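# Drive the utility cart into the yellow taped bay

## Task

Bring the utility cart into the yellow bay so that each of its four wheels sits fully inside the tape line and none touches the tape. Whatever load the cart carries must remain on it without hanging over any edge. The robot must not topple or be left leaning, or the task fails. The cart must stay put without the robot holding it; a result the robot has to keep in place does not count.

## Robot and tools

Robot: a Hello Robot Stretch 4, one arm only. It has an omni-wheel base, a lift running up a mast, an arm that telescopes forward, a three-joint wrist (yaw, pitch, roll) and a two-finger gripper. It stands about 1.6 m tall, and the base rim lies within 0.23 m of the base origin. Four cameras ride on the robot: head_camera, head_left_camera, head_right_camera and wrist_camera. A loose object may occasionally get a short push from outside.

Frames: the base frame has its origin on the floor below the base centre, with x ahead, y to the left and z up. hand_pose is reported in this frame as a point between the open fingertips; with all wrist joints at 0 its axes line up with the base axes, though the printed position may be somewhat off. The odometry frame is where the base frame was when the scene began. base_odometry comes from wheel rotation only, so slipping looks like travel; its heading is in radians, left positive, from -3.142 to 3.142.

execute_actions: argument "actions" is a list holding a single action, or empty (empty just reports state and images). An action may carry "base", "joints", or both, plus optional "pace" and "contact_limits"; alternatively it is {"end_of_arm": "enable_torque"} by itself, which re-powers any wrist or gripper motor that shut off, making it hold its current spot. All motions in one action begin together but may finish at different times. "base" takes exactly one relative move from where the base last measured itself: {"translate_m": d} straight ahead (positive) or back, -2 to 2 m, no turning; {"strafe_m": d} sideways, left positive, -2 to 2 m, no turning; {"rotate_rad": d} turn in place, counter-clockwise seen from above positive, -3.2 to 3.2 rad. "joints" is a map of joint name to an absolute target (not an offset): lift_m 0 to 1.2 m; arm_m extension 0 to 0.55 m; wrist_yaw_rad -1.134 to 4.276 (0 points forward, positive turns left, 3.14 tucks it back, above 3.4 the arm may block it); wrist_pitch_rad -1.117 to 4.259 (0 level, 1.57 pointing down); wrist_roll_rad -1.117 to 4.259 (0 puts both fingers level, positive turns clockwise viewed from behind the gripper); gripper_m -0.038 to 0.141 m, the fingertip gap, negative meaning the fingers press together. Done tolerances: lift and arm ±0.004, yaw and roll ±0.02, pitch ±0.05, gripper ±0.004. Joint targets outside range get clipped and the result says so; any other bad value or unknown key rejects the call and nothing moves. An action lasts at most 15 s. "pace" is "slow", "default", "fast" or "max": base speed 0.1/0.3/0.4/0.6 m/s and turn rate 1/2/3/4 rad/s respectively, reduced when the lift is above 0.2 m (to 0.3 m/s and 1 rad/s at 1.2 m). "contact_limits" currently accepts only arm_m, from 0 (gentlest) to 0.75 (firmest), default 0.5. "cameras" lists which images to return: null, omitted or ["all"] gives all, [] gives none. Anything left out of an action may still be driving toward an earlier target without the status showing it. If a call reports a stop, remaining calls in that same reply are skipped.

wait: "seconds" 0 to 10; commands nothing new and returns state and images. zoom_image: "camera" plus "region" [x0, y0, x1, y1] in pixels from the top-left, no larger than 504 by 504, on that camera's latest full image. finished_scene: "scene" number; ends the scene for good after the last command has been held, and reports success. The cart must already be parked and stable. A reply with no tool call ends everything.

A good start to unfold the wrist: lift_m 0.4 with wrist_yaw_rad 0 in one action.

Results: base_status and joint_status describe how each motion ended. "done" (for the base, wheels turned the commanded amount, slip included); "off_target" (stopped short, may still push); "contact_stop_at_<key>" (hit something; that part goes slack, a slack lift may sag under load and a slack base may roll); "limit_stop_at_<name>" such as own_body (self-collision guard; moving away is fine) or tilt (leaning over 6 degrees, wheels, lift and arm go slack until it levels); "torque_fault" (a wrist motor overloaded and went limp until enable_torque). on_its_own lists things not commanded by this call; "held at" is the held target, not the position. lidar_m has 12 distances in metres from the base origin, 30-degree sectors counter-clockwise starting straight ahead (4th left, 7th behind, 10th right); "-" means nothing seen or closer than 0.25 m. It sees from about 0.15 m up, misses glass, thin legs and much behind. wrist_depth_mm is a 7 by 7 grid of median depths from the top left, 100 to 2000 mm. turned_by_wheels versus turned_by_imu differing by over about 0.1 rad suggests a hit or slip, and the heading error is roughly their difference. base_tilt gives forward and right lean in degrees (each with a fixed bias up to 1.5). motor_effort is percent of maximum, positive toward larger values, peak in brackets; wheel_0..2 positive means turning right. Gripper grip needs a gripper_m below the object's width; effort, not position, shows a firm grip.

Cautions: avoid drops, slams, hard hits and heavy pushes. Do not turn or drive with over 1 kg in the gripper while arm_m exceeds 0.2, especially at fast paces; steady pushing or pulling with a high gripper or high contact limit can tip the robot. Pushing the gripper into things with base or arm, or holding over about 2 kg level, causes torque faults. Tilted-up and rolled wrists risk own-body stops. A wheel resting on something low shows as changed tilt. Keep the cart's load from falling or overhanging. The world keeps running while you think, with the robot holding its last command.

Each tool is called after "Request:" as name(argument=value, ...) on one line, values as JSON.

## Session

Request:
execute_actions(actions=[])

Scene clock: 0.00 s.
base_odometry: x=+0.000 y=+0.000 heading=+0.000 (m, m, rad; odometry frame)
turned_by_wheels: +0.000 (rad since the last result)
turned_by_imu: +0.000 (rad since the last result)
base_tilt: forward=-0.2 right=+0.6 (deg)
lidar_m: 2.61 1.08 1.19 1.46 1.61 1.63 0.79 0.70 0.71 0.87 2.10 2.12
base_status: not commanded
joint_positions: lift_m=+0.244 arm_m=+0.003 wrist_yaw_rad=+3.225 wrist_pitch_rad=+0.010 wrist_roll_rad=+0.003 gripper_m=+0.057
joint_status: not commanded
motor_effort: lift_m=+20 arm_m=+0 wrist_yaw_rad=+1 wrist_pitch_rad=-6 wrist_roll_rad=-1 gripper_m=-4 wheel_0=+0 wheel_1=+0 wheel_2=+0 (%)
hand_pose: x=-0.1210 y=+0.0632 z=+0.4191 quat_wxyz=(-0.041, -0.005, +0.001, +0.999) (m; base frame)
wrist_depth_mm: - - 132 - - 1661 1336 / - - 132 - - 1661 1366 / - 108 133 - - 1661 1397 / - 132 157 - - 1708 1397 / 189 1499 1756 - 1921 1708 1397 / 194 1430 198 1255 1098 1205 1160 / 191 891 946 - 946 842 878
pictures: head_camera, head_left_camera, head_right_camera, wrist_camera
Images, in order (width x height): head_camera 420x560, head_left_camera 420x672, head_right_camera 420x672, wrist_camera 616x392.

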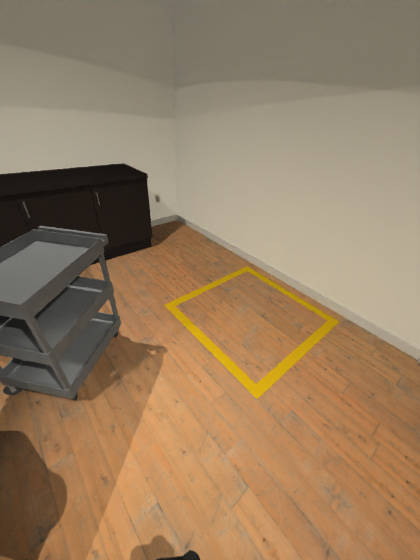

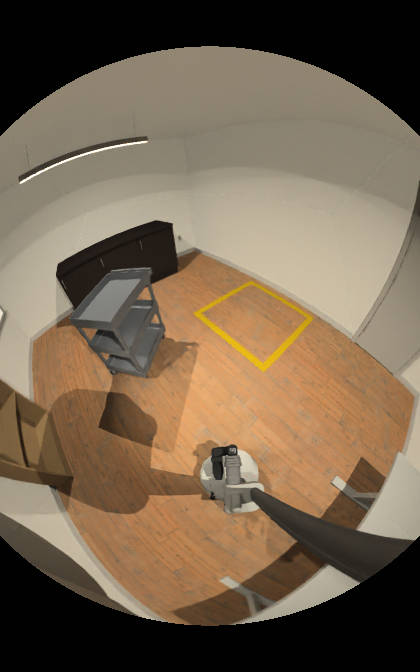

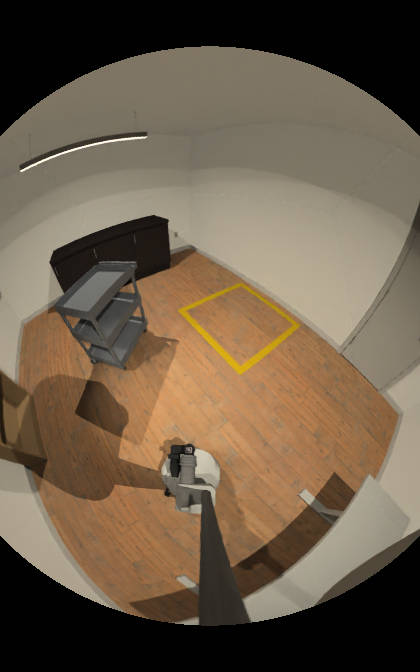

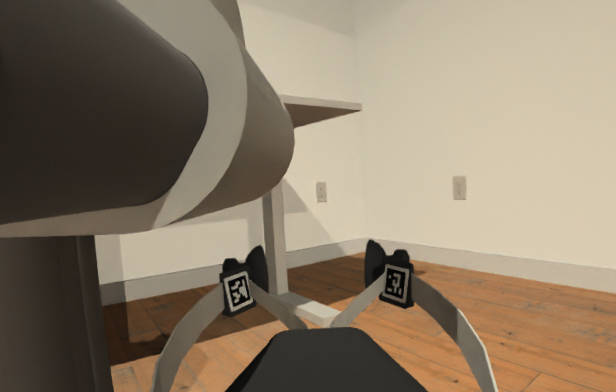

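Request:
execute_actions(actions=[{"base":{"rotate_rad":-0.27}}], cameras=[])

Request:
execute_actions(actions=[{"base":{"strafe_m":1.2},"pace":"fast"}], cameras=["head_left_camera"])

Scene clock: 1.33 s.
base_odometry: x=+0.000 y=+0.000 heading=-0.270 (m, m, rad; odometry frame)
turned_by_wheels: -0.270 (rad since the last result)
turned_by_imu: -0.275 (rad since the last result)
base_tilt: forward=-0.3 right=+0.6 (deg)
lidar_m: 2.29 1.31 1.08 1.72 1.46 1.60 0.96 0.74 0.69 0.75 2.16 2.10
base_status: done
joint_positions: lift_m=+0.244 arm_m=+0.003 wrist_yaw_rad=+3.225 wrist_pitch_rad=+0.010 wrist_roll_rad=+0.003 gripper_m=+0.057
joint_status: not commanded
motor_effort: lift_m=+20(20) arm_m=+0(0) wrist_yaw_rad=+1(1) wrist_pitch_rad=-6(6) wrist_roll_rad=-1(2) gripper_m=+1(1) wheel_0=-1(5) wheel_1=-1(7) wheel_2=-1(6) (%)
hand_pose: x=-0.1210 y=+0.0632 z=+0.4191 quat_wxyz=(-0.041, -0.005, +0.001, +0.999) (m; base frame)
wrist_depth_mm: - - 132 - 1756 1499 1336 / - - 132 - 1756 1537 1366 / - 108 133 1983 1808 1537 1336 / - 132 157 - 1863 1537 1397 / 188 1618 1983 - 1756 1576 1366 / 193 1397 198 1336 1098 1229 1160 / 191 891 960 - 946 854 854
pictures: none
No camera images: the call's "cameras" was empty. Leave "cameras" out to get every camera's image.

Scene clock: 5.57 s.
base_odometry: x=+0.320 y=+1.156 heading=-0.270 (m, m, rad; odometry frame)
turned_by_wheels: +0.000 (rad since the last result)
turned_by_imu: +0.001 (rad since the last result)
base_tilt: forward=-0.2 right=+0.6 (deg)
lidar_m: 0.53 0.59 1.63 0.79 0.60 0.59 0.63 1.43 1.69 1.82 2.86 0.58
base_status: done
joint_positions: lift_m=+0.244 arm_m=+0.003 wrist_yaw_rad=+3.225 wrist_pitch_rad=+0.010 wrist_roll_rad=+0.003 gripper_m=+0.057
joint_status: not commanded
motor_effort: lift_m=+20(21) arm_m=+0(0) wrist_yaw_rad=+2(1) wrist_pitch_rad=-7(6) wrist_roll_rad=+1(0) gripper_m=-2(0) wheel_0=+0(12) wheel_1=+0(9) wheel_2=-1(1) (%)
hand_pose: x=-0.1210 y=+0.0632 z=+0.4191 quat_wxyz=(-0.041, -0.005, +0.001, +0.999) (m; base frame)
wrist_depth_mm: - - 132 1229 866 798 715 / - - 132 1229 854 778 627 / - 108 133 1205 842 809 732 / - 132 157 1255 904 831 741 / 188 1983 1618 1308 778 842 750 / 193 1430 199 1229 778 820 750 / 191 878 931 - 750 668 691
pictures: head_left_camera
Images, in order (width x height): head_left_camera 420x672.

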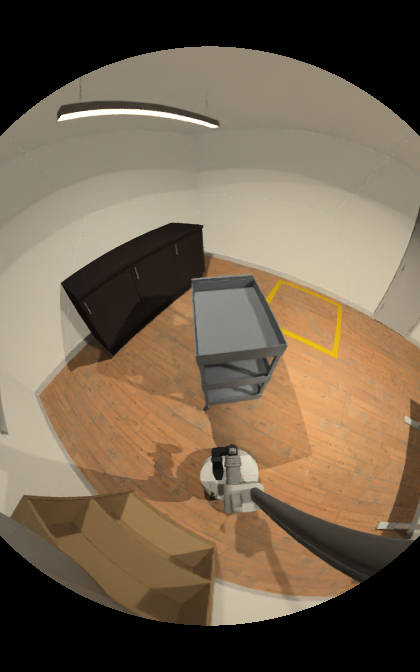

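Request:
execute_actions(actions=[{"base":{"rotate_rad":-0.42}}], cameras=[])

Request:
execute_actions(actions=[{"base":{"strafe_m":1.0},"joints":{"lift_m":0.323,"wrist_yaw_rad":1.6,"wrist_pitch_rad":0,"gripper_m":0.141},"pace":"fast"}], cameras=["head_left_camera"])

Request:
execute_actions(actions=[{"base":{"rotate_rad":-0.55},"joints":{"wrist_yaw_rad":0}}], cameras=["head_camera","wrist_camera"])

Scene clock: 6.90 s.
base_odometry: x=+0.320 y=+1.156 heading=-0.690 (m, m, rad; odometry frame)
turned_by_wheels: -0.420 (rad since the last result)
turned_by_imu: -0.427 (rad since the last result)
base_tilt: forward=-0.2 right=+0.6 (deg)
lidar_m: 0.57 0.54 1.65 2.15 0.73 0.60 0.59 1.01 1.62 1.68 1.91 2.80
base_status: done
joint_positions: lift_m=+0.244 arm_m=+0.003 wrist_yaw_rad=+3.225 wrist_pitch_rad=+0.010 wrist_roll_rad=+0.003 gripper_m=+0.057
joint_status: not commanded
motor_effort: lift_m=+20(20) arm_m=+0(0) wrist_yaw_rad=+1(1) wrist_pitch_rad=-6(6) wrist_roll_rad=-1(2) gripper_m=-1(2) wheel_0=+1(6) wheel_1=+0(7) wheel_2=+1(6) (%)
hand_pose: x=-0.1210 y=+0.0632 z=+0.4191 quat_wxyz=(-0.041, -0.005, +0.001, +0.999) (m; base frame)
wrist_depth_mm: - - 132 960 904 854 820 / - - 132 976 904 866 759 / - 108 133 831 917 878 842 / - 132 157 991 946 878 854 / 188 1229 917 991 917 891 854 / 193 1229 199 991 866 891 842 / 191 891 891 - 750 668 683
pictures: none
No camera images: the call's "cameras" was empty. Leave "cameras" out to get every camera's image.

Scene clock: 10.63 s.
base_odometry: x=+0.957 y=+1.928 heading=-0.690 (m, m, rad; odometry frame)
turned_by_wheels: +0.000 (rad since the last result)
turned_by_imu: +0.001 (rad since the last result)
base_tilt: forward=-0.2 right=+0.7 (deg)
lidar_m: 1.47 0.77 0.75 1.23 0.90 0.72 0.74 0.61 0.74 2.69 0.73 0.78
base_status: done
joint_positions: lift_m=+0.323 arm_m=+0.003 wrist_yaw_rad=+1.600 wrist_pitch_rad=+0.002 wrist_roll_rad=+0.003 gripper_m=+0.141
joint_status: all done
motor_effort: lift_m=+25(29) arm_m=+0(0) wrist_yaw_rad=+1(5) wrist_pitch_rad=-6(9) wrist_roll_rad=-2(1) gripper_m=+0(0) wheel_0=+0(11) wheel_1=+0(14) wheel_2=+1(3) (%)
hand_pose: x=+0.2526 y=+0.2909 z=+0.5002 quat_wxyz=(+0.697, +0.000, +0.002, +0.717) (m; base frame)
wrist_depth_mm: 1098 1308 1229 1160 1118 574 480 / 1098 1308 1229 1182 1118 609 484 / 1098 1308 1255 1182 1118 634 488 / 1098 1308 1229 1205 1138 654 492 / 1078 1336 1255 1205 1160 508 496 / 1060 1281 1281 1182 1118 525 504 / 1042 1118 1182 - 1118 676 504
pictures: head_left_camera
Images, in order (width x height): head_left_camera 420x672.

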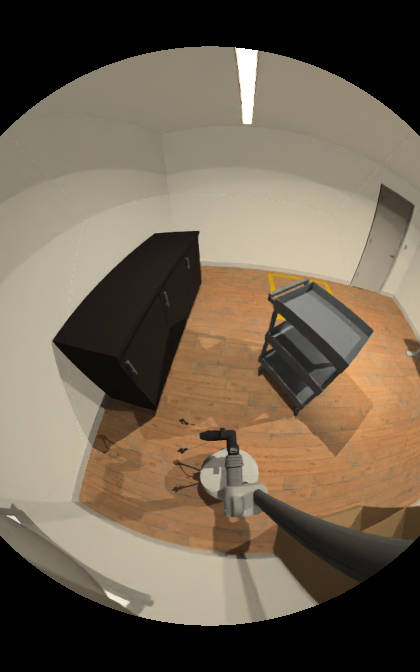

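Scene clock: 12.13 s.
base_odometry: x=+0.957 y=+1.928 heading=-1.240 (m, m, rad; odometry frame)
turned_by_wheels: -0.550 (rad since the last result)
turned_by_imu: -0.559 (rad since the last result)
base_tilt: forward=-0.2 right=+0.6 (deg)
lidar_m: 0.77 1.03 0.77 0.76 1.23 0.89 0.72 0.70 0.61 0.72 2.67 0.74
base_status: done
joint_positions: lift_m=+0.323 arm_m=+0.003 wrist_yaw_rad=+0.000 wrist_pitch_rad=+0.002 wrist_roll_rad=+0.003 gripper_m=+0.141
joint_status: all done
motor_effort: lift_m=+25(26) arm_m=+0(0) wrist_yaw_rad=+0(5) wrist_pitch_rad=-6(6) wrist_roll_rad=+1(1) gripper_m=+2(1) wheel_0=+2(6) wheel_1=-1(9) wheel_2=+0(5) (%)
hand_pose: x=+0.4622 y=-0.0873 z=+0.5002 quat_wxyz=(+1.000, +0.002, +0.001, +0.000) (m; base frame)
wrist_depth_mm: - - 661 585 525 - - / - - 778 831 842 - - / - - - - - - - / - - 723 621 539 - - / - - - - - 878 - / 1661 1499 904 1078 946 878 1366 / 1205 1118 778 - 809 699 1008
pictures: head_camera, wrist_camera
Images, in order (width x height): head_camera 420x560, wrist_camera 616x392.

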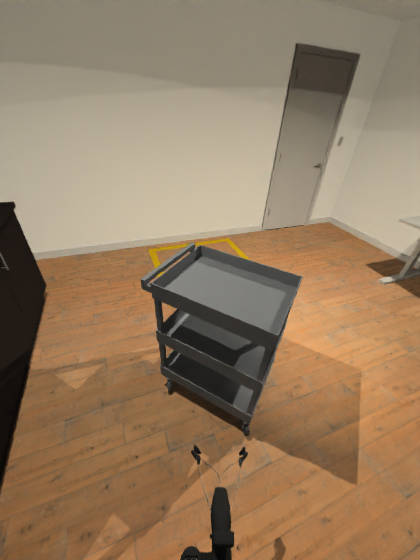

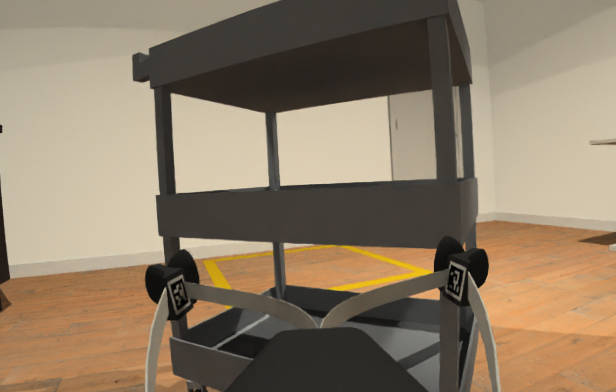

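Request:
execute_actions(actions=[{"base":{"translate_m":0.2}}], cameras=[])

Request:
execute_actions(actions=[{"base":{"translate_m":0.3},"pace":"slow"}], cameras=["head_camera","wrist_camera"])

Scene clock: 14.30 s.
base_odometry: x=+1.022 y=+1.738 heading=-1.240 (m, m, rad; odometry frame)
turned_by_wheels: +0.000 (rad since the last result)
turned_by_imu: +0.000 (rad since the last result)
base_tilt: forward=-0.2 right=+0.6 (deg)
lidar_m: 0.58 0.80 0.88 0.73 1.30 1.14 0.92 0.90 0.70 1.04 2.60 0.56
base_status: done
joint_positions: lift_m=+0.323 arm_m=+0.003 wrist_yaw_rad=+0.000 wrist_pitch_rad=+0.002 wrist_roll_rad=+0.003 gripper_m=+0.141
joint_status: not commanded
motor_effort: lift_m=+26(25) arm_m=-1(0) wrist_yaw_rad=+1(0) wrist_pitch_rad=-6(7) wrist_roll_rad=+1(1) gripper_m=+3(2) wheel_0=+0(6) wheel_1=+1(7) wheel_2=+3(8) (%)
hand_pose: x=+0.4622 y=-0.0874 z=+0.5002 quat_wxyz=(+1.000, +0.002, +0.001, +0.000) (m; base frame)
wrist_depth_mm: - 535 504 525 535 517 - / - - 788 820 - - - / - - - - - - - / - - 741 407 357 315 291 / - 564 452 394 347 294 287 / 1708 1397 1397 976 854 683 296 / 1182 1042 798 - 788 699 615
pictures: none
No camera images: the call's "cameras" was empty. Leave "cameras" out to get every camera's image.

Scene clock: 18.60 s.
base_odometry: x=+1.120 y=+1.455 heading=-1.240 (m, m, rad; odometry frame)
turned_by_wheels: +0.000 (rad since the last result)
turned_by_imu: +0.000 (rad since the last result)
base_tilt: forward=-0.3 right=+0.6 (deg)
lidar_m: 0.49 0.60 1.00 0.83 0.78 1.50 1.19 0.90 0.97 2.05 0.54 0.47
base_status: done
joint_positions: lift_m=+0.323 arm_m=+0.003 wrist_yaw_rad=-0.005 wrist_pitch_rad=+0.002 wrist_roll_rad=+0.003 gripper_m=+0.141
joint_status: not commanded
on_its_own: wrist_yaw_rad is at rest, and its effort (+14) is outside its rest range (-13 to +13)
motor_effort: lift_m=+25(25) arm_m=-1(0) wrist_yaw_rad=+14(24) wrist_pitch_rad=-5(7) wrist_roll_rad=-1(1) gripper_m=+1(1) wheel_0=+0(5) wheel_1=+1(3) wheel_2=-2(8) (%)
hand_pose: x=+0.4618 y=-0.0887 z=+0.5003 quat_wxyz=(+1.000, +0.001, +0.001, -0.002) (m; base frame)
wrist_depth_mm: 1983 488 500 525 539 544 564 / 1921 - - - - - - / 1983 - - - - - - / 1983 - 691 759 683 236 392 / - 343 303 278 253 224 218 / 1708 382 1366 272 253 232 223 / 1182 715 1098 - 715 661 603
pictures: head_camera, wrist_camera
Images, in order (width x height): head_camera 420x560, wrist_camera 616x392.

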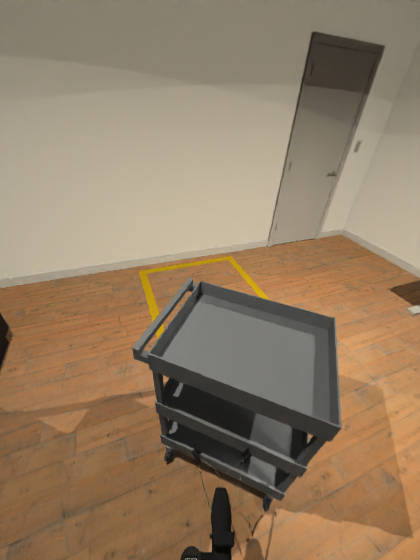

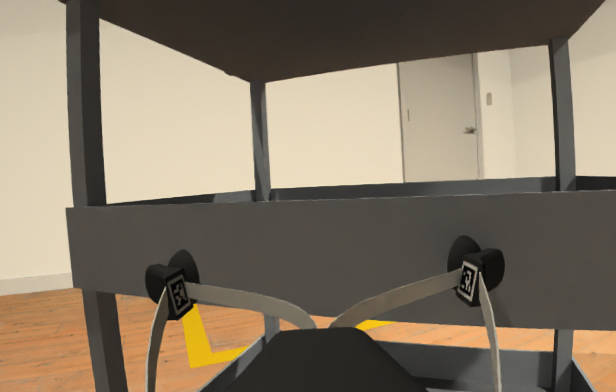

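Sliding; push further right.

Request:
execute_actions(actions=[{"base":{"translate_m":-0.09}}], cameras=[])

Request:
execute_actions(actions=[{"base":{"strafe_m":-0.12}}], cameras=[])

Request:
execute_actions(actions=[{"base":{"translate_m":0.35},"pace":"slow"}], cameras=["head_camera","wrist_camera"])

Scene clock: 20.23 s.
base_odometry: x=+1.090 y=+1.540 heading=-1.240 (m, m, rad; odometry frame)
turned_by_wheels: +0.000 (rad since the last result)
turned_by_imu: +0.001 (rad since the last result)
base_tilt: forward=-0.2 right=+0.6 (deg)
lidar_m: 0.57 0.73 0.96 0.77 0.78 1.41 1.10 0.85 0.86 1.33 2.52 0.56
base_status: done
joint_positions: lift_m=+0.323 arm_m=+0.003 wrist_yaw_rad=+0.000 wrist_pitch_rad=+0.002 wrist_roll_rad=+0.003 gripper_m=+0.141
joint_status: not commanded
motor_effort: lift_m=+25(25) arm_m=+0(0) wrist_yaw_rad=+2(14) wrist_pitch_rad=-5(5) wrist_roll_rad=+1(0) gripper_m=+3(1) wheel_0=+0(4) wheel_1=+0(5) wheel_2=+0(8) (%)
hand_pose: x=+0.4622 y=-0.0875 z=+0.5003 quat_wxyz=(+1.000, +0.001, +0.001, +0.000) (m; base frame)
wrist_depth_mm: - 469 504 525 539 544 - / - - - 831 - - - / - - - - - - - / - - 707 379 345 315 399 / - 462 404 370 338 298 291 / 1708 480 1366 891 809 1205 1182 / 1182 1078 1042 - 768 715 676
pictures: none
No camera images: the call's "cameras" was empty. Leave "cameras" out to get every camera's image.

Scene clock: 21.80 s.
base_odometry: x=+0.977 y=+1.501 heading=-1.240 (m, m, rad; odometry frame)
turned_by_wheels: +0.000 (rad since the last result)
turned_by_imu: +0.000 (rad since the last result)
base_tilt: forward=-0.2 right=+0.6 (deg)
lidar_m: 0.52 0.67 1.10 0.89 0.91 1.33 1.06 0.78 0.82 1.82 2.41 0.52
base_status: done
joint_positions: lift_m=+0.323 arm_m=+0.003 wrist_yaw_rad=+0.000 wrist_pitch_rad=+0.002 wrist_roll_rad=+0.003 gripper_m=+0.141
joint_status: not commanded
motor_effort: lift_m=+25(25) arm_m=+0(1) wrist_yaw_rad=+2(3) wrist_pitch_rad=-5(6) wrist_roll_rad=+0(1) gripper_m=-1(1) wheel_0=+0(8) wheel_1=+0(3) wheel_2=+0(1) (%)
hand_pose: x=+0.4622 y=-0.0875 z=+0.5003 quat_wxyz=(+1.000, +0.001, +0.001, +0.000) (m; base frame)
wrist_depth_mm: 466 473 504 521 539 517 - / - - 778 - - - - / - - - - - 661 - / 477 - 866 820 298 273 257 / 455 399 349 320 293 259 255 / 1397 1537 831 315 1255 266 259 / 500 1118 809 - 741 691 946
pictures: none
No camera images: the call's "cameras" was empty. Leave "cameras" out to get every camera's image.

Scene clock: 26.60 s.
base_odometry: x=+1.090 y=+1.170 heading=-1.240 (m, m, rad; odometry frame)
turned_by_wheels: +0.000 (rad since the last result)
turned_by_imu: -0.001 (rad since the last result)
base_tilt: forward=-0.3 right=+0.6 (deg)
lidar_m: 0.46 0.53 1.27 1.02 1.02 1.76 1.41 1.07 1.18 2.30 2.30 0.48
base_status: done
joint_positions: lift_m=+0.323 arm_m=+0.003 wrist_yaw_rad=-0.006 wrist_pitch_rad=+0.002 wrist_roll_rad=+0.003 gripper_m=+0.141
joint_status: not commanded
on_its_own: wrist_yaw_rad is at rest, and its effort (+19) is outside its rest range (-13 to +13)
motor_effort: lift_m=+25(25) arm_m=+0(0) wrist_yaw_rad=+19(26) wrist_pitch_rad=-5(5) wrist_roll_rad=-1(1) gripper_m=-2(1) wheel_0=+0(5) wheel_1=+1(6) wheel_2=-2(8) (%)
hand_pose: x=+0.4617 y=-0.0891 z=+0.5003 quat_wxyz=(+1.000, +0.001, +0.001, -0.003) (m; base frame)
wrist_depth_mm: 1808 500 504 525 539 544 - / 1808 1983 741 - - - - / 1863 - - - - - - / 325 1983 723 715 683 235 340 / 301 286 267 256 244 228 225 / 312 291 268 255 244 233 227 / 329 1098 768 - 699 676 1008
pictures: head_camera, wrist_camera
Images, in order (width x height): head_camera 420x560, wrist_camera 616x392.

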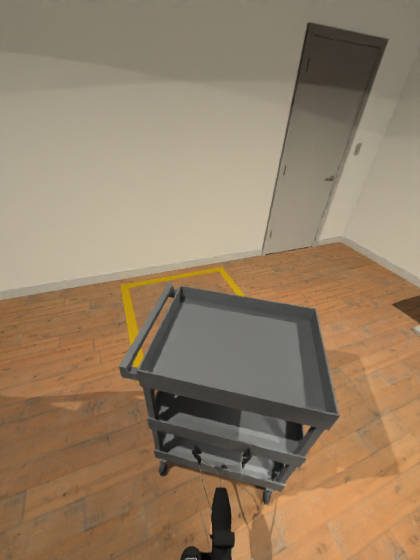

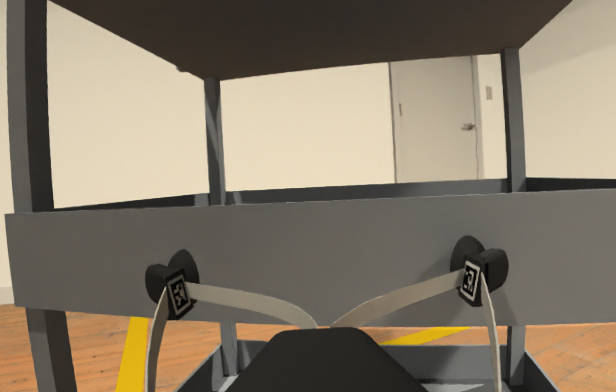

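Request:
execute_actions(actions=[{"base":{"translate_m":-0.07}}], cameras=[])

Request:
execute_actions(actions=[{"base":{"strafe_m":-0.3}}], cameras=["wrist_camera"])

Request:
execute_actions(actions=[{"base":{"translate_m":0.3},"pace":"slow"}], cameras=["head_camera","wrist_camera"])

Scene clock: 28.13 s.
base_odometry: x=+1.068 y=+1.236 heading=-1.240 (m, m, rad; odometry frame)
turned_by_wheels: +0.000 (rad since the last result)
turned_by_imu: +0.001 (rad since the last result)
base_tilt: forward=-0.2 right=+0.6 (deg)
lidar_m: 0.53 0.61 1.21 1.01 0.98 1.67 1.34 1.01 1.09 2.27 2.32 0.55
base_status: done
joint_positions: lift_m=+0.323 arm_m=+0.003 wrist_yaw_rad=+0.000 wrist_pitch_rad=+0.002 wrist_roll_rad=+0.003 gripper_m=+0.141
joint_status: not commanded
motor_effort: lift_m=+25(25) arm_m=+0(0) wrist_yaw_rad=+2(19) wrist_pitch_rad=-5(6) wrist_roll_rad=-1(1) gripper_m=+1(1) wheel_0=-1(5) wheel_1=+1(9) wheel_2=-1(7) (%)
hand_pose: x=+0.4622 y=-0.0875 z=+0.5003 quat_wxyz=(+1.000, +0.001, +0.001, +0.000) (m; base frame)
wrist_depth_mm: 1863 480 504 525 539 539 - / 1863 - 798 - - - - / 1863 - - - - - - / 1863 1921 798 798 315 300 364 / 1863 368 342 330 310 291 286 / 1537 394 820 329 1308 707 1281 / 1182 1042 831 - 759 707 1008
pictures: none
No camera images: the call's "cameras" was empty. Leave "cameras" out to get every camera's image.

Scene clock: 30.47 s.
base_odometry: x=+0.784 y=+1.139 heading=-1.240 (m, m, rad; odometry frame)
turned_by_wheels: +0.000 (rad since the last result)
turned_by_imu: +0.001 (rad since the last result)
base_tilt: forward=-0.3 right=+0.6 (deg)
lidar_m: 0.47 0.55 1.59 1.29 1.26 1.54 0.91 0.88 0.97 2.06 2.05 2.25
base_status: done
joint_positions: lift_m=+0.323 arm_m=+0.003 wrist_yaw_rad=+0.000 wrist_pitch_rad=+0.002 wrist_roll_rad=+0.003 gripper_m=+0.141
joint_status: not commanded
motor_effort: lift_m=+25(25) arm_m=+0(0) wrist_yaw_rad=+3(3) wrist_pitch_rad=-5(5) wrist_roll_rad=+0(1) gripper_m=+0(2) wheel_0=-2(6) wheel_1=+2(7) wheel_2=+0(1) (%)
hand_pose: x=+0.4622 y=-0.0875 z=+0.5003 quat_wxyz=(+1.000, +0.001, +0.001, +0.000) (m; base frame)
wrist_depth_mm: 469 473 504 473 - - - / 661 715 - 668 - - - / 1983 - - 676 - - - / 1983 820 768 277 - - - / 310 293 273 266 - - - / 1430 300 274 262 1336 1308 1366 / 1182 809 788 - 1118 1025 1008
pictures: wrist_camera
Images, in order (width x height): wrist_camera 616x392.

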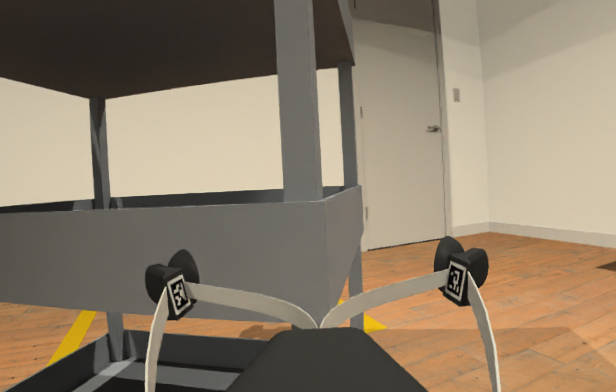

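Scene clock: 34.73 s.
base_odometry: x=+0.881 y=+0.855 heading=-1.240 (m, m, rad; odometry frame)
turned_by_wheels: +0.000 (rad since the last result)
turned_by_imu: +0.000 (rad since the last result)
base_tilt: forward=-0.2 right=+0.7 (deg)
lidar_m: 0.44 0.46 0.66 1.38 1.37 1.87 1.18 1.15 1.66 1.92 1.93 0.47
base_status: done
joint_positions: lift_m=+0.323 arm_m=+0.003 wrist_yaw_rad=-0.001 wrist_pitch_rad=+0.002 wrist_roll_rad=+0.003 gripper_m=+0.141
joint_status: not commanded
motor_effort: lift_m=+25(24) arm_m=+0(0) wrist_yaw_rad=+5(19) wrist_pitch_rad=-5(6) wrist_roll_rad=+0(1) gripper_m=+1(1) wheel_0=+2(3) wheel_1=+1(7) wheel_2=-4(12) (%)
hand_pose: x=+0.4621 y=-0.0878 z=+0.5003 quat_wxyz=(+1.000, +0.002, +0.001, -0.001) (m; base frame)
wrist_depth_mm: 469 477 508 525 - - - / 654 1808 - - - - - / 1708 1921 - - 256 - - / 676 1808 699 699 247 - - / 239 240 240 241 242 - - / 241 241 242 242 244 1336 1366 / 1182 715 715 - 252 1042 1025
pictures: head_camera, wrist_camera
Images, in order (width x height): head_camera 420x560, wrist_camera 616x392.

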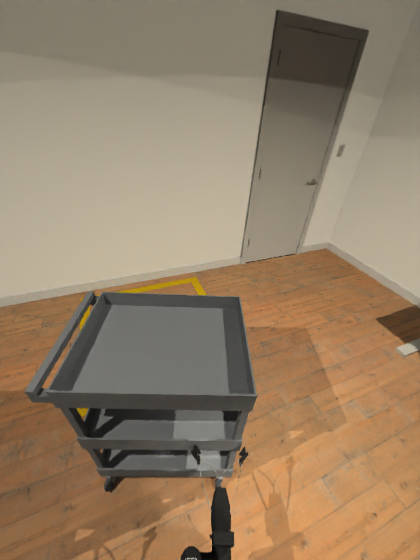

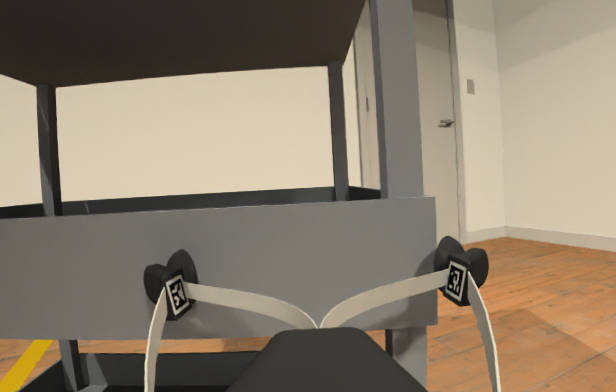

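Request:
execute_actions(actions=[{"base":{"translate_m":-0.06}}], cameras=[])

Request:
execute_actions(actions=[{"base":{"strafe_m":-0.32}}], cameras=[])

Request:
execute_actions(actions=[{"base":{"rotate_rad":0.47}}], cameras=["wrist_camera"])

Request:
execute_actions(actions=[{"base":{"translate_m":0.3},"pace":"slow"}], cameras=["head_camera","wrist_camera"])

Scene clock: 36.23 s.
base_odometry: x=+0.862 y=+0.912 heading=-1.240 (m, m, rad; odometry frame)
turned_by_wheels: +0.000 (rad since the last result)
turned_by_imu: +0.001 (rad since the last result)
base_tilt: forward=-0.2 right=+0.6 (deg)
lidar_m: 0.50 0.52 1.68 1.37 1.36 1.82 1.14 1.11 1.21 1.96 1.95 0.53
base_status: done
joint_positions: lift_m=+0.323 arm_m=+0.003 wrist_yaw_rad=+0.000 wrist_pitch_rad=+0.002 wrist_roll_rad=+0.003 gripper_m=+0.141
joint_status: not commanded
motor_effort: lift_m=+25(24) arm_m=-1(0) wrist_yaw_rad=+3(5) wrist_pitch_rad=-6(6) wrist_roll_rad=-3(0) gripper_m=+1(0) wheel_0=+0(4) wheel_1=-1(4) wheel_2=+0(8) (%)
hand_pose: x=+0.4622 y=-0.0875 z=+0.5003 quat_wxyz=(+1.000, +0.002, +0.001, +0.000) (m; base frame)
wrist_depth_mm: 469 473 500 530 - - - / 661 715 - - - - - / 1756 1921 - - - - - / 759 1863 759 732 306 - - / 300 301 301 303 303 - - / 301 303 304 304 312 1336 1336 / 1098 768 778 - 1042 1042 1008
pictures: none
No camera images: the call's "cameras" was empty. Leave "cameras" out to get every camera's image.

Scene clock: 38.63 s.
base_odometry: x=+0.559 y=+0.808 heading=-1.240 (m, m, rad; odometry frame)
turned_by_wheels: +0.000 (rad since the last result)
turned_by_imu: +0.001 (rad since the last result)
base_tilt: forward=-0.2 right=+0.7 (deg)
lidar_m: 0.57 0.54 0.73 1.68 1.67 1.67 1.01 0.98 1.45 1.67 1.65 1.80
base_status: done
joint_positions: lift_m=+0.323 arm_m=+0.003 wrist_yaw_rad=+0.000 wrist_pitch_rad=+0.002 wrist_roll_rad=+0.003 gripper_m=+0.141
joint_status: not commanded
motor_effort: lift_m=+25(25) arm_m=+0(0) wrist_yaw_rad=+2(3) wrist_pitch_rad=-5(6) wrist_roll_rad=-1(1) gripper_m=+2(2) wheel_0=+0(9) wheel_1=+2(8) wheel_2=+2(2) (%)
hand_pose: x=+0.4622 y=-0.0875 z=+0.5003 quat_wxyz=(+1.000, +0.002, +0.001, +0.000) (m; base frame)
wrist_depth_mm: 439 525 - - - - - / 559 715 - - - - - / 1921 - - - - - - / 325 1983 - - - - - / 312 433 - - - - - / 310 1537 1366 1464 1366 1308 1366 / 322 778 1042 - 1118 1042 1008
pictures: none
No camera images: the call's "cameras" was empty. Leave "cameras" out to get every camera's image.

Scene clock: 39.90 s.
base_odometry: x=+0.559 y=+0.808 heading=-0.770 (m, m, rad; odometry frame)
turned_by_wheels: +0.470 (rad since the last result)
turned_by_imu: +0.479 (rad since the last result)
base_tilt: forward=-0.2 right=+0.6 (deg)
lidar_m: 0.53 0.70 1.69 1.65 1.75 1.01 1.01 1.42 1.68 1.64 1.80 0.68
base_status: done
joint_positions: lift_m=+0.323 arm_m=+0.003 wrist_yaw_rad=+0.000 wrist_pitch_rad=+0.002 wrist_roll_rad=+0.003 gripper_m=+0.141
joint_status: not commanded
motor_effort: lift_m=+24(24) arm_m=+0(0) wrist_yaw_rad=+2(1) wrist_pitch_rad=-5(6) wrist_roll_rad=+1(0) gripper_m=+2(2) wheel_0=+0(5) wheel_1=+0(5) wheel_2=+1(5) (%)
hand_pose: x=+0.4622 y=-0.0874 z=+0.5003 quat_wxyz=(+1.000, +0.002, +0.001, +0.000) (m; base frame)
wrist_depth_mm: 500 477 504 500 621 - - / - 715 768 654 - - - / - - - - - - - / 591 - 946 330 715 - - / 539 433 362 329 707 - - / 1397 1499 931 320 1281 1308 1366 / 1205 778 854 - 723 1025 1008
pictures: wrist_camera
Images, in order (width x height): wrist_camera 616x392.

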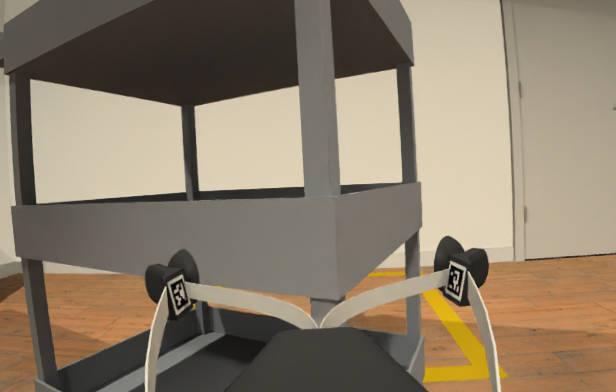

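Scene clock: 44.20 s.
base_odometry: x=+0.774 y=+0.599 heading=-0.770 (m, m, rad; odometry frame)
turned_by_wheels: +0.000 (rad since the last result)
turned_by_imu: -0.001 (rad since the last result)
base_tilt: forward=-0.2 right=+0.5 (deg)
lidar_m: 0.41 0.57 1.65 1.62 2.18 1.35 1.30 1.74 1.71 1.67 2.67 0.41
base_status: done
joint_positions: lift_m=+0.323 arm_m=+0.003 wrist_yaw_rad=-0.005 wrist_pitch_rad=+0.002 wrist_roll_rad=+0.003 gripper_m=+0.141
joint_status: not commanded
on_its_own: wrist_yaw_rad is at rest, and its effort (+14) is outside its rest range (-13 to +13)
motor_effort: lift_m=+25(25) arm_m=+0(1) wrist_yaw_rad=+14(14) wrist_pitch_rad=-6(7) wrist_roll_rad=+1(3) gripper_m=+1(2) wheel_0=+0(4) wheel_1=+1(5) wheel_2=-3(8) (%)
hand_pose: x=+0.4618 y=-0.0887 z=+0.5003 quat_wxyz=(+1.000, +0.002, +0.001, -0.002) (m; base frame)
wrist_depth_mm: 473 473 504 525 178 1808 1756 / - - 778 1921 180 1808 1756 / - 1983 1921 1921 182 1863 1808 / - - 820 741 181 1863 1808 / 319 263 217 193 177 281 1808 / 1397 268 216 187 174 1229 1366 / 1205 778 750 - 179 991 1025
pictures: head_camera, wrist_camera
Images, in order (width x height): head_camera 420x560, wrist_camera 616x392.

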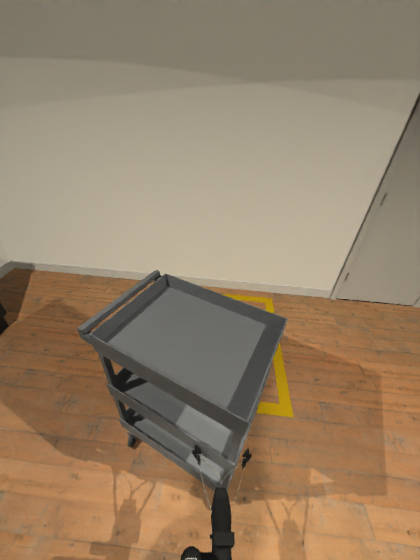

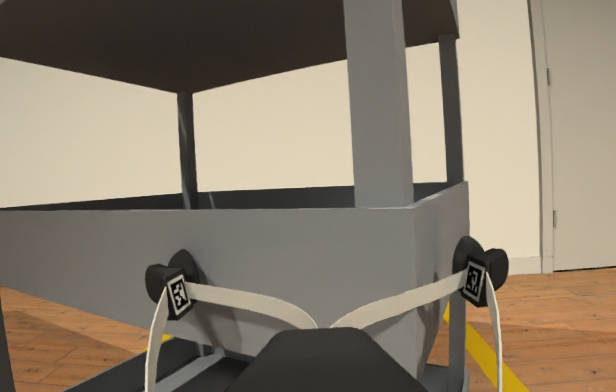

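Captured now.

Request:
execute_actions(actions=[{"base":{"translate_m":0.35},"pace":"slow"}], cameras=["head_camera","wrist_camera"])

Scene clock: 49.07 s.
base_odometry: x=+1.025 y=+0.355 heading=-0.771 (m, m, rad; odometry frame)
turned_by_wheels: +0.000 (rad since the last result)
turned_by_imu: -0.002 (rad since the last result)
base_tilt: forward=-0.2 right=+0.6 (deg)
lidar_m: 0.42 0.65 1.60 1.57 1.74 1.72 1.65 2.11 1.75 1.71 2.27 0.38
base_status: done
joint_positions: lift_m=+0.323 arm_m=+0.003 wrist_yaw_rad=-0.004 wrist_pitch_rad=+0.002 wrist_roll_rad=+0.003 gripper_m=+0.141
joint_status: not commanded
on_its_own: wrist_yaw_rad is at rest, and its effort (+14) is outside its rest range (-13 to +13)
motor_effort: lift_m=+24(24) arm_m=+0(0) wrist_yaw_rad=+14(24) wrist_pitch_rad=-6(7) wrist_roll_rad=-1(1) gripper_m=+0(2) wheel_0=-1(3) wheel_1=+1(5) wheel_2=-3(9) (%)
hand_pose: x=+0.4618 y=-0.0887 z=+0.5002 quat_wxyz=(+1.000, +0.002, +0.001, -0.002) (m; base frame)
wrist_depth_mm: 469 477 504 508 177 1025 1430 / 1618 1618 778 1576 179 1499 1464 / 1661 1661 1576 1576 182 1499 1464 / 544 1618 854 798 180 424 1499 / 484 329 237 199 175 217 1499 / 1537 1397 228 191 171 521 1366 / 1098 1118 798 - 180 759 1008
pictures: head_camera, wrist_camera
Images, in order (width x height): head_camera 420x560, wrist_camera 616x392.

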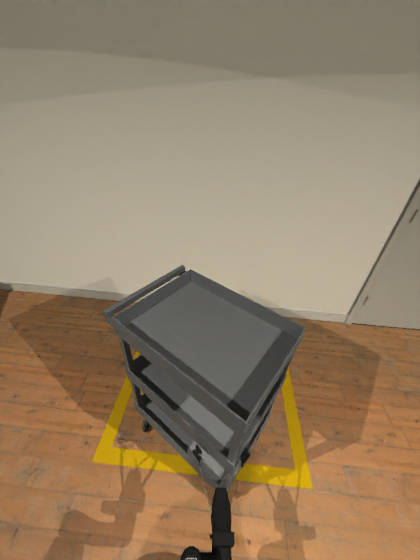

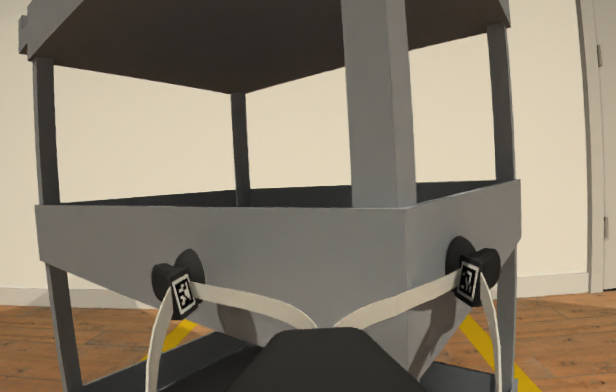

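Request:
execute_actions(actions=[{"base":{"translate_m":0.23},"pace":"slow"}], cameras=[])

Request:
execute_actions(actions=[{"base":{"translate_m":-0.5}}], cameras=[])

Request:
execute_actions(actions=[{"joints":{"lift_m":0.05,"arm_m":0.06,"wrist_pitch_rad":0.2}}])

Scene clock: 52.73 s.
base_odometry: x=+1.190 y=+0.195 heading=-0.771 (m, m, rad; odometry frame)
turned_by_wheels: +0.000 (rad since the last result)
turned_by_imu: -0.001 (rad since the last result)
base_tilt: forward=-0.3 right=+0.7 (deg)
lidar_m: 0.40 0.71 1.58 1.56 1.69 1.96 1.89 2.34 1.77 1.73 1.95 0.39
base_status: done
joint_positions: lift_m=+0.323 arm_m=+0.003 wrist_yaw_rad=-0.003 wrist_pitch_rad=+0.002 wrist_roll_rad=+0.003 gripper_m=+0.141
joint_status: not commanded
motor_effort: lift_m=+25(24) arm_m=-1(0) wrist_yaw_rad=+11(26) wrist_pitch_rad=-7(6) wrist_roll_rad=-1(1) gripper_m=+0(1) wheel_0=-1(3) wheel_1=+0(2) wheel_2=-3(10) (%)
hand_pose: x=+0.4619 y=-0.0884 z=+0.5002 quat_wxyz=(+1.000, +0.002, +0.001, -0.002) (m; base frame)
wrist_depth_mm: 1397 477 504 466 480 521 1229 / 1397 1336 788 661 1281 1255 1255 / 1397 1366 1366 1336 1281 1281 1255 / 1430 707 842 831 180 342 1255 / 1430 379 235 185 172 217 1281 / 1464 1397 228 175 172 245 809 / 1182 707 768 - 191 1008 707
pictures: none
No camera images: the call's "cameras" was empty. Leave "cameras" out to get every camera's image.

Scene clock: 55.90 s.
base_odometry: x=+0.831 y=+0.544 heading=-0.771 (m, m, rad; odometry frame)
turned_by_wheels: +0.000 (rad since the last result)
turned_by_imu: +0.002 (rad since the last result)
base_tilt: forward=-0.2 right=+0.7 (deg)
lidar_m: 0.87 2.16 1.65 1.61 2.25 1.44 1.39 1.83 1.72 1.69 2.61 1.05
base_status: done
joint_positions: lift_m=+0.323 arm_m=+0.003 wrist_yaw_rad=+0.000 wrist_pitch_rad=+0.002 wrist_roll_rad=+0.003 gripper_m=+0.141
joint_status: not commanded
motor_effort: lift_m=+25(25) arm_m=+0(0) wrist_yaw_rad=+2(11) wrist_pitch_rad=-6(6) wrist_roll_rad=+0(1) gripper_m=+2(1) wheel_0=+0(5) wheel_1=-1(5) wheel_2=-2(8) (%)
hand_pose: x=+0.4622 y=-0.0875 z=+0.5002 quat_wxyz=(+1.000, +0.002, +0.001, +0.000) (m; base frame)
wrist_depth_mm: 1921 1863 1863 699 1756 1756 1708 / 1983 1921 931 750 946 1756 1661 / 1983 1983 1921 1863 1808 1808 1756 / 1983 1983 1042 741 891 1808 1756 / - 1983 1921 1430 1863 1756 1756 / 1708 1537 976 699 931 1308 1366 / 1205 1098 1098 - 946 1025 1008
pictures: none
No camera images: the call's "cameras" was empty. Leave "cameras" out to get every camera's image.

Scene clock: 58.10 s.
base_odometry: x=+0.831 y=+0.544 heading=-0.771 (m, m, rad; odometry frame)
turned_by_wheels: +0.000 (rad since the last result)
turned_by_imu: +0.001 (rad since the last result)
base_tilt: forward=-0.2 right=+0.7 (deg)
lidar_m: 0.88 2.15 1.64 1.61 2.24 1.44 1.39 1.82 1.73 1.68 2.63 1.08
base_status: not commanded
joint_positions: lift_m=+0.050 arm_m=+0.059 wrist_yaw_rad=+0.000 wrist_pitch_rad=+0.202 wrist_roll_rad=+0.003 gripper_m=+0.141
joint_status: all done
motor_effort: lift_m=+16(23) arm_m=+7(4) wrist_yaw_rad=+2(2) wrist_pitch_rad=-5(4) wrist_roll_rad=+0(1) gripper_m=-1(0) wheel_0=+0(0) wheel_1=-1(1) wheel_2=-2(2) (%)
hand_pose: x=+0.5123 y=-0.0874 z=+0.1707 quat_wxyz=(+0.995, +0.002, +0.101, +0.000) (m; base frame)
wrist_depth_mm: 1708 1661 854 820 878 1576 1576 / 1808 1756 1756 1661 1661 1661 1618 / 1921 1808 917 661 798 1708 1618 / 1366 1281 1042 891 976 1025 976 / 759 741 707 647 676 591 621 / 521 488 455 477 452 439 452 / 413 394 410 - 392 370 370
pictures: head_camera, head_left_camera, head_right_camera, wrist_camera
Images, in order (width x height): head_camera 420x560, head_left_camera 420x672, head_right_camera 420x672, wrist_camera 616x392.

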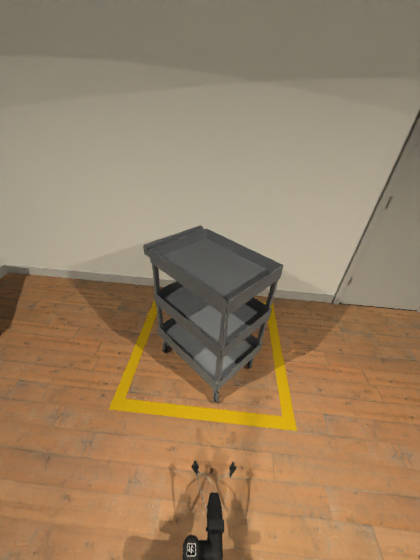

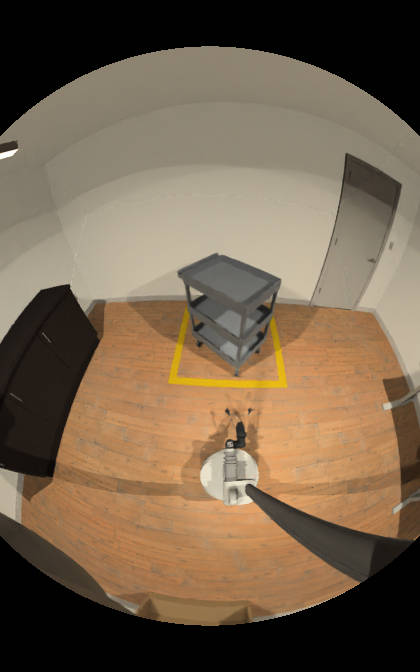

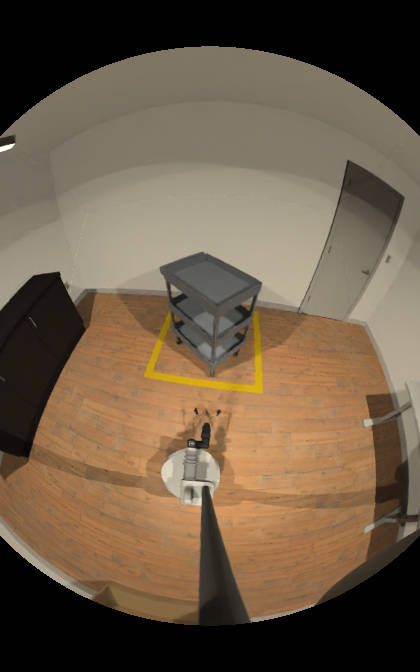

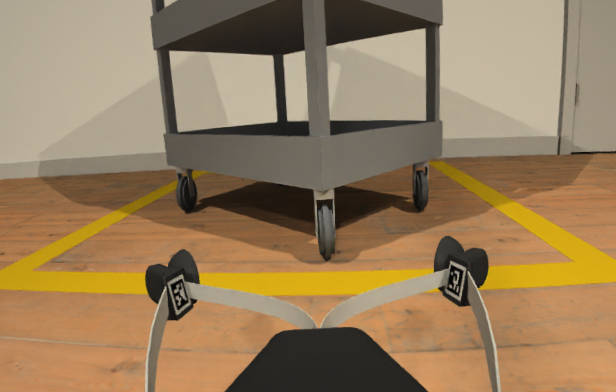

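Request:
execute_actions(actions=[{"base":{"translate_m":0.36},"joints":{"lift_m":0.323,"wrist_pitch_rad":0}}], cameras=[])

Request:
execute_actions(actions=[{"base":{"translate_m":0.13},"pace":"slow"}], cameras=[])

Request:
execute_actions(actions=[{"base":{"translate_m":-0.35}}], cameras=["head_camera","wrist_camera"])

Scene clock: 61.00 s.
base_odometry: x=+1.090 y=+0.293 heading=-0.771 (m, m, rad; odometry frame)
turned_by_wheels: +0.000 (rad since the last result)
turned_by_imu: +0.000 (rad since the last result)
base_tilt: forward=-0.2 right=+0.7 (deg)
lidar_m: 0.53 0.91 1.60 1.57 1.73 1.81 1.75 2.22 1.74 1.71 2.12 0.57
base_status: done
joint_positions: lift_m=+0.323 arm_m=+0.059 wrist_yaw_rad=+0.000 wrist_pitch_rad=+0.002 wrist_roll_rad=+0.003 gripper_m=+0.141
joint_status: all done
motor_effort: lift_m=+26(27) arm_m=+7(7) wrist_yaw_rad=+2(2) wrist_pitch_rad=-7(9) wrist_roll_rad=-1(1) gripper_m=+2(3) wheel_0=+1(6) wheel_1=+1(6) wheel_2=+2(9) (%)
hand_pose: x=+0.5182 y=-0.0874 z=+0.5001 quat_wxyz=(+1.000, +0.002, +0.001, +0.000) (m; base frame)
wrist_depth_mm: 1464 544 508 466 521 544 1308 / 1499 723 778 661 1366 1336 1308 / 1537 1499 1464 991 1366 1366 1308 / 1537 683 866 279 310 459 1336 / 1537 615 349 272 281 397 1366 / 1537 1397 842 257 268 1255 1336 / 1182 759 798 - 715 661 1025
pictures: none
No camera images: the call's "cameras" was empty. Leave "cameras" out to get every camera's image.

Scene clock: 63.60 s.
base_odometry: x=+1.183 y=+0.202 heading=-0.771 (m, m, rad; odometry frame)
turned_by_wheels: +0.000 (rad since the last result)
turned_by_imu: +0.000 (rad since the last result)
base_tilt: forward=-0.2 right=+0.6 (deg)
lidar_m: 0.43 0.81 1.60 1.57 1.72 1.95 1.85 2.35 1.78 1.73 1.96 0.45
base_status: done
joint_positions: lift_m=+0.323 arm_m=+0.059 wrist_yaw_rad=-0.004 wrist_pitch_rad=+0.002 wrist_roll_rad=+0.003 gripper_m=+0.141
joint_status: not commanded
motor_effort: lift_m=+26(26) arm_m=+7(7) wrist_yaw_rad=+13(27) wrist_pitch_rad=-7(7) wrist_roll_rad=-2(0) gripper_m=-1(0) wheel_0=+1(4) wheel_1=+2(2) wheel_2=-2(7) (%)
hand_pose: x=+0.5178 y=-0.0885 z=+0.5001 quat_wxyz=(+1.000, +0.002, +0.001, -0.002) (m; base frame)
wrist_depth_mm: 1336 480 508 163 521 1205 809 / 1336 1336 798 166 1229 1205 831 / 1366 1336 1308 168 1255 1229 1182 / 1366 691 831 170 191 320 452 / 1397 366 217 164 174 216 842 / 1397 603 209 161 175 240 1138 / 1182 878 759 - 193 1008 699
pictures: none
No camera images: the call's "cameras" was empty. Leave "cameras" out to get every camera's image.

Scene clock: 66.27 s.
base_odometry: x=+0.932 y=+0.446 heading=-0.771 (m, m, rad; odometry frame)
turned_by_wheels: +0.000 (rad since the last result)
turned_by_imu: +0.002 (rad since the last result)
base_tilt: forward=-0.3 right=+0.6 (deg)
lidar_m: 0.76 2.00 1.64 1.60 1.76 1.57 1.51 1.99 1.75 1.69 2.43 0.93
base_status: done
joint_positions: lift_m=+0.323 arm_m=+0.059 wrist_yaw_rad=+0.000 wrist_pitch_rad=+0.002 wrist_roll_rad=+0.003 gripper_m=+0.141
joint_status: not commanded
motor_effort: lift_m=+25(26) arm_m=+7(7) wrist_yaw_rad=+2(13) wrist_pitch_rad=-7(6) wrist_roll_rad=+0(1) gripper_m=+1(2) wheel_0=+0(4) wheel_1=+0(2) wheel_2=+0(7) (%)
hand_pose: x=+0.5182 y=-0.0875 z=+0.5001 quat_wxyz=(+1.000, +0.002, +0.001, +0.000) (m; base frame)
wrist_depth_mm: 1708 1708 676 539 640 1537 1537 / 1708 1708 798 732 854 1537 1537 / 1756 1708 1708 1618 1618 1576 1537 / 1808 1708 798 544 654 1618 1537 / 1756 1808 1708 569 1661 1576 1576 / 1708 1537 991 525 931 1205 1366 / 1182 1098 878 - 741 976 1008
pictures: head_camera, wrist_camera
Images, in order (width x height): head_camera 420x560, wrist_camera 616x392.

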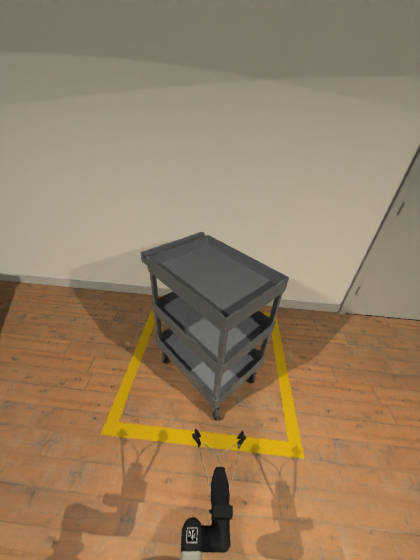

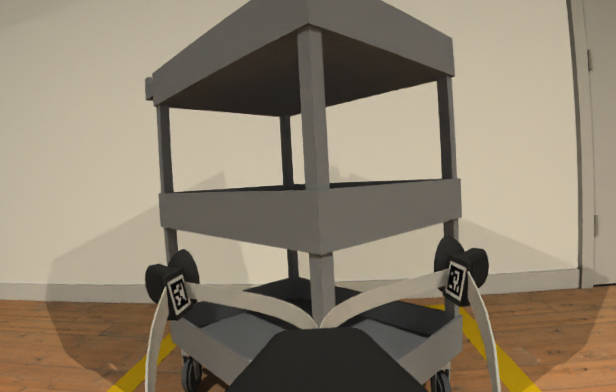

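Request:
finished_scene(scene=2)

The scene is finished: the task was done.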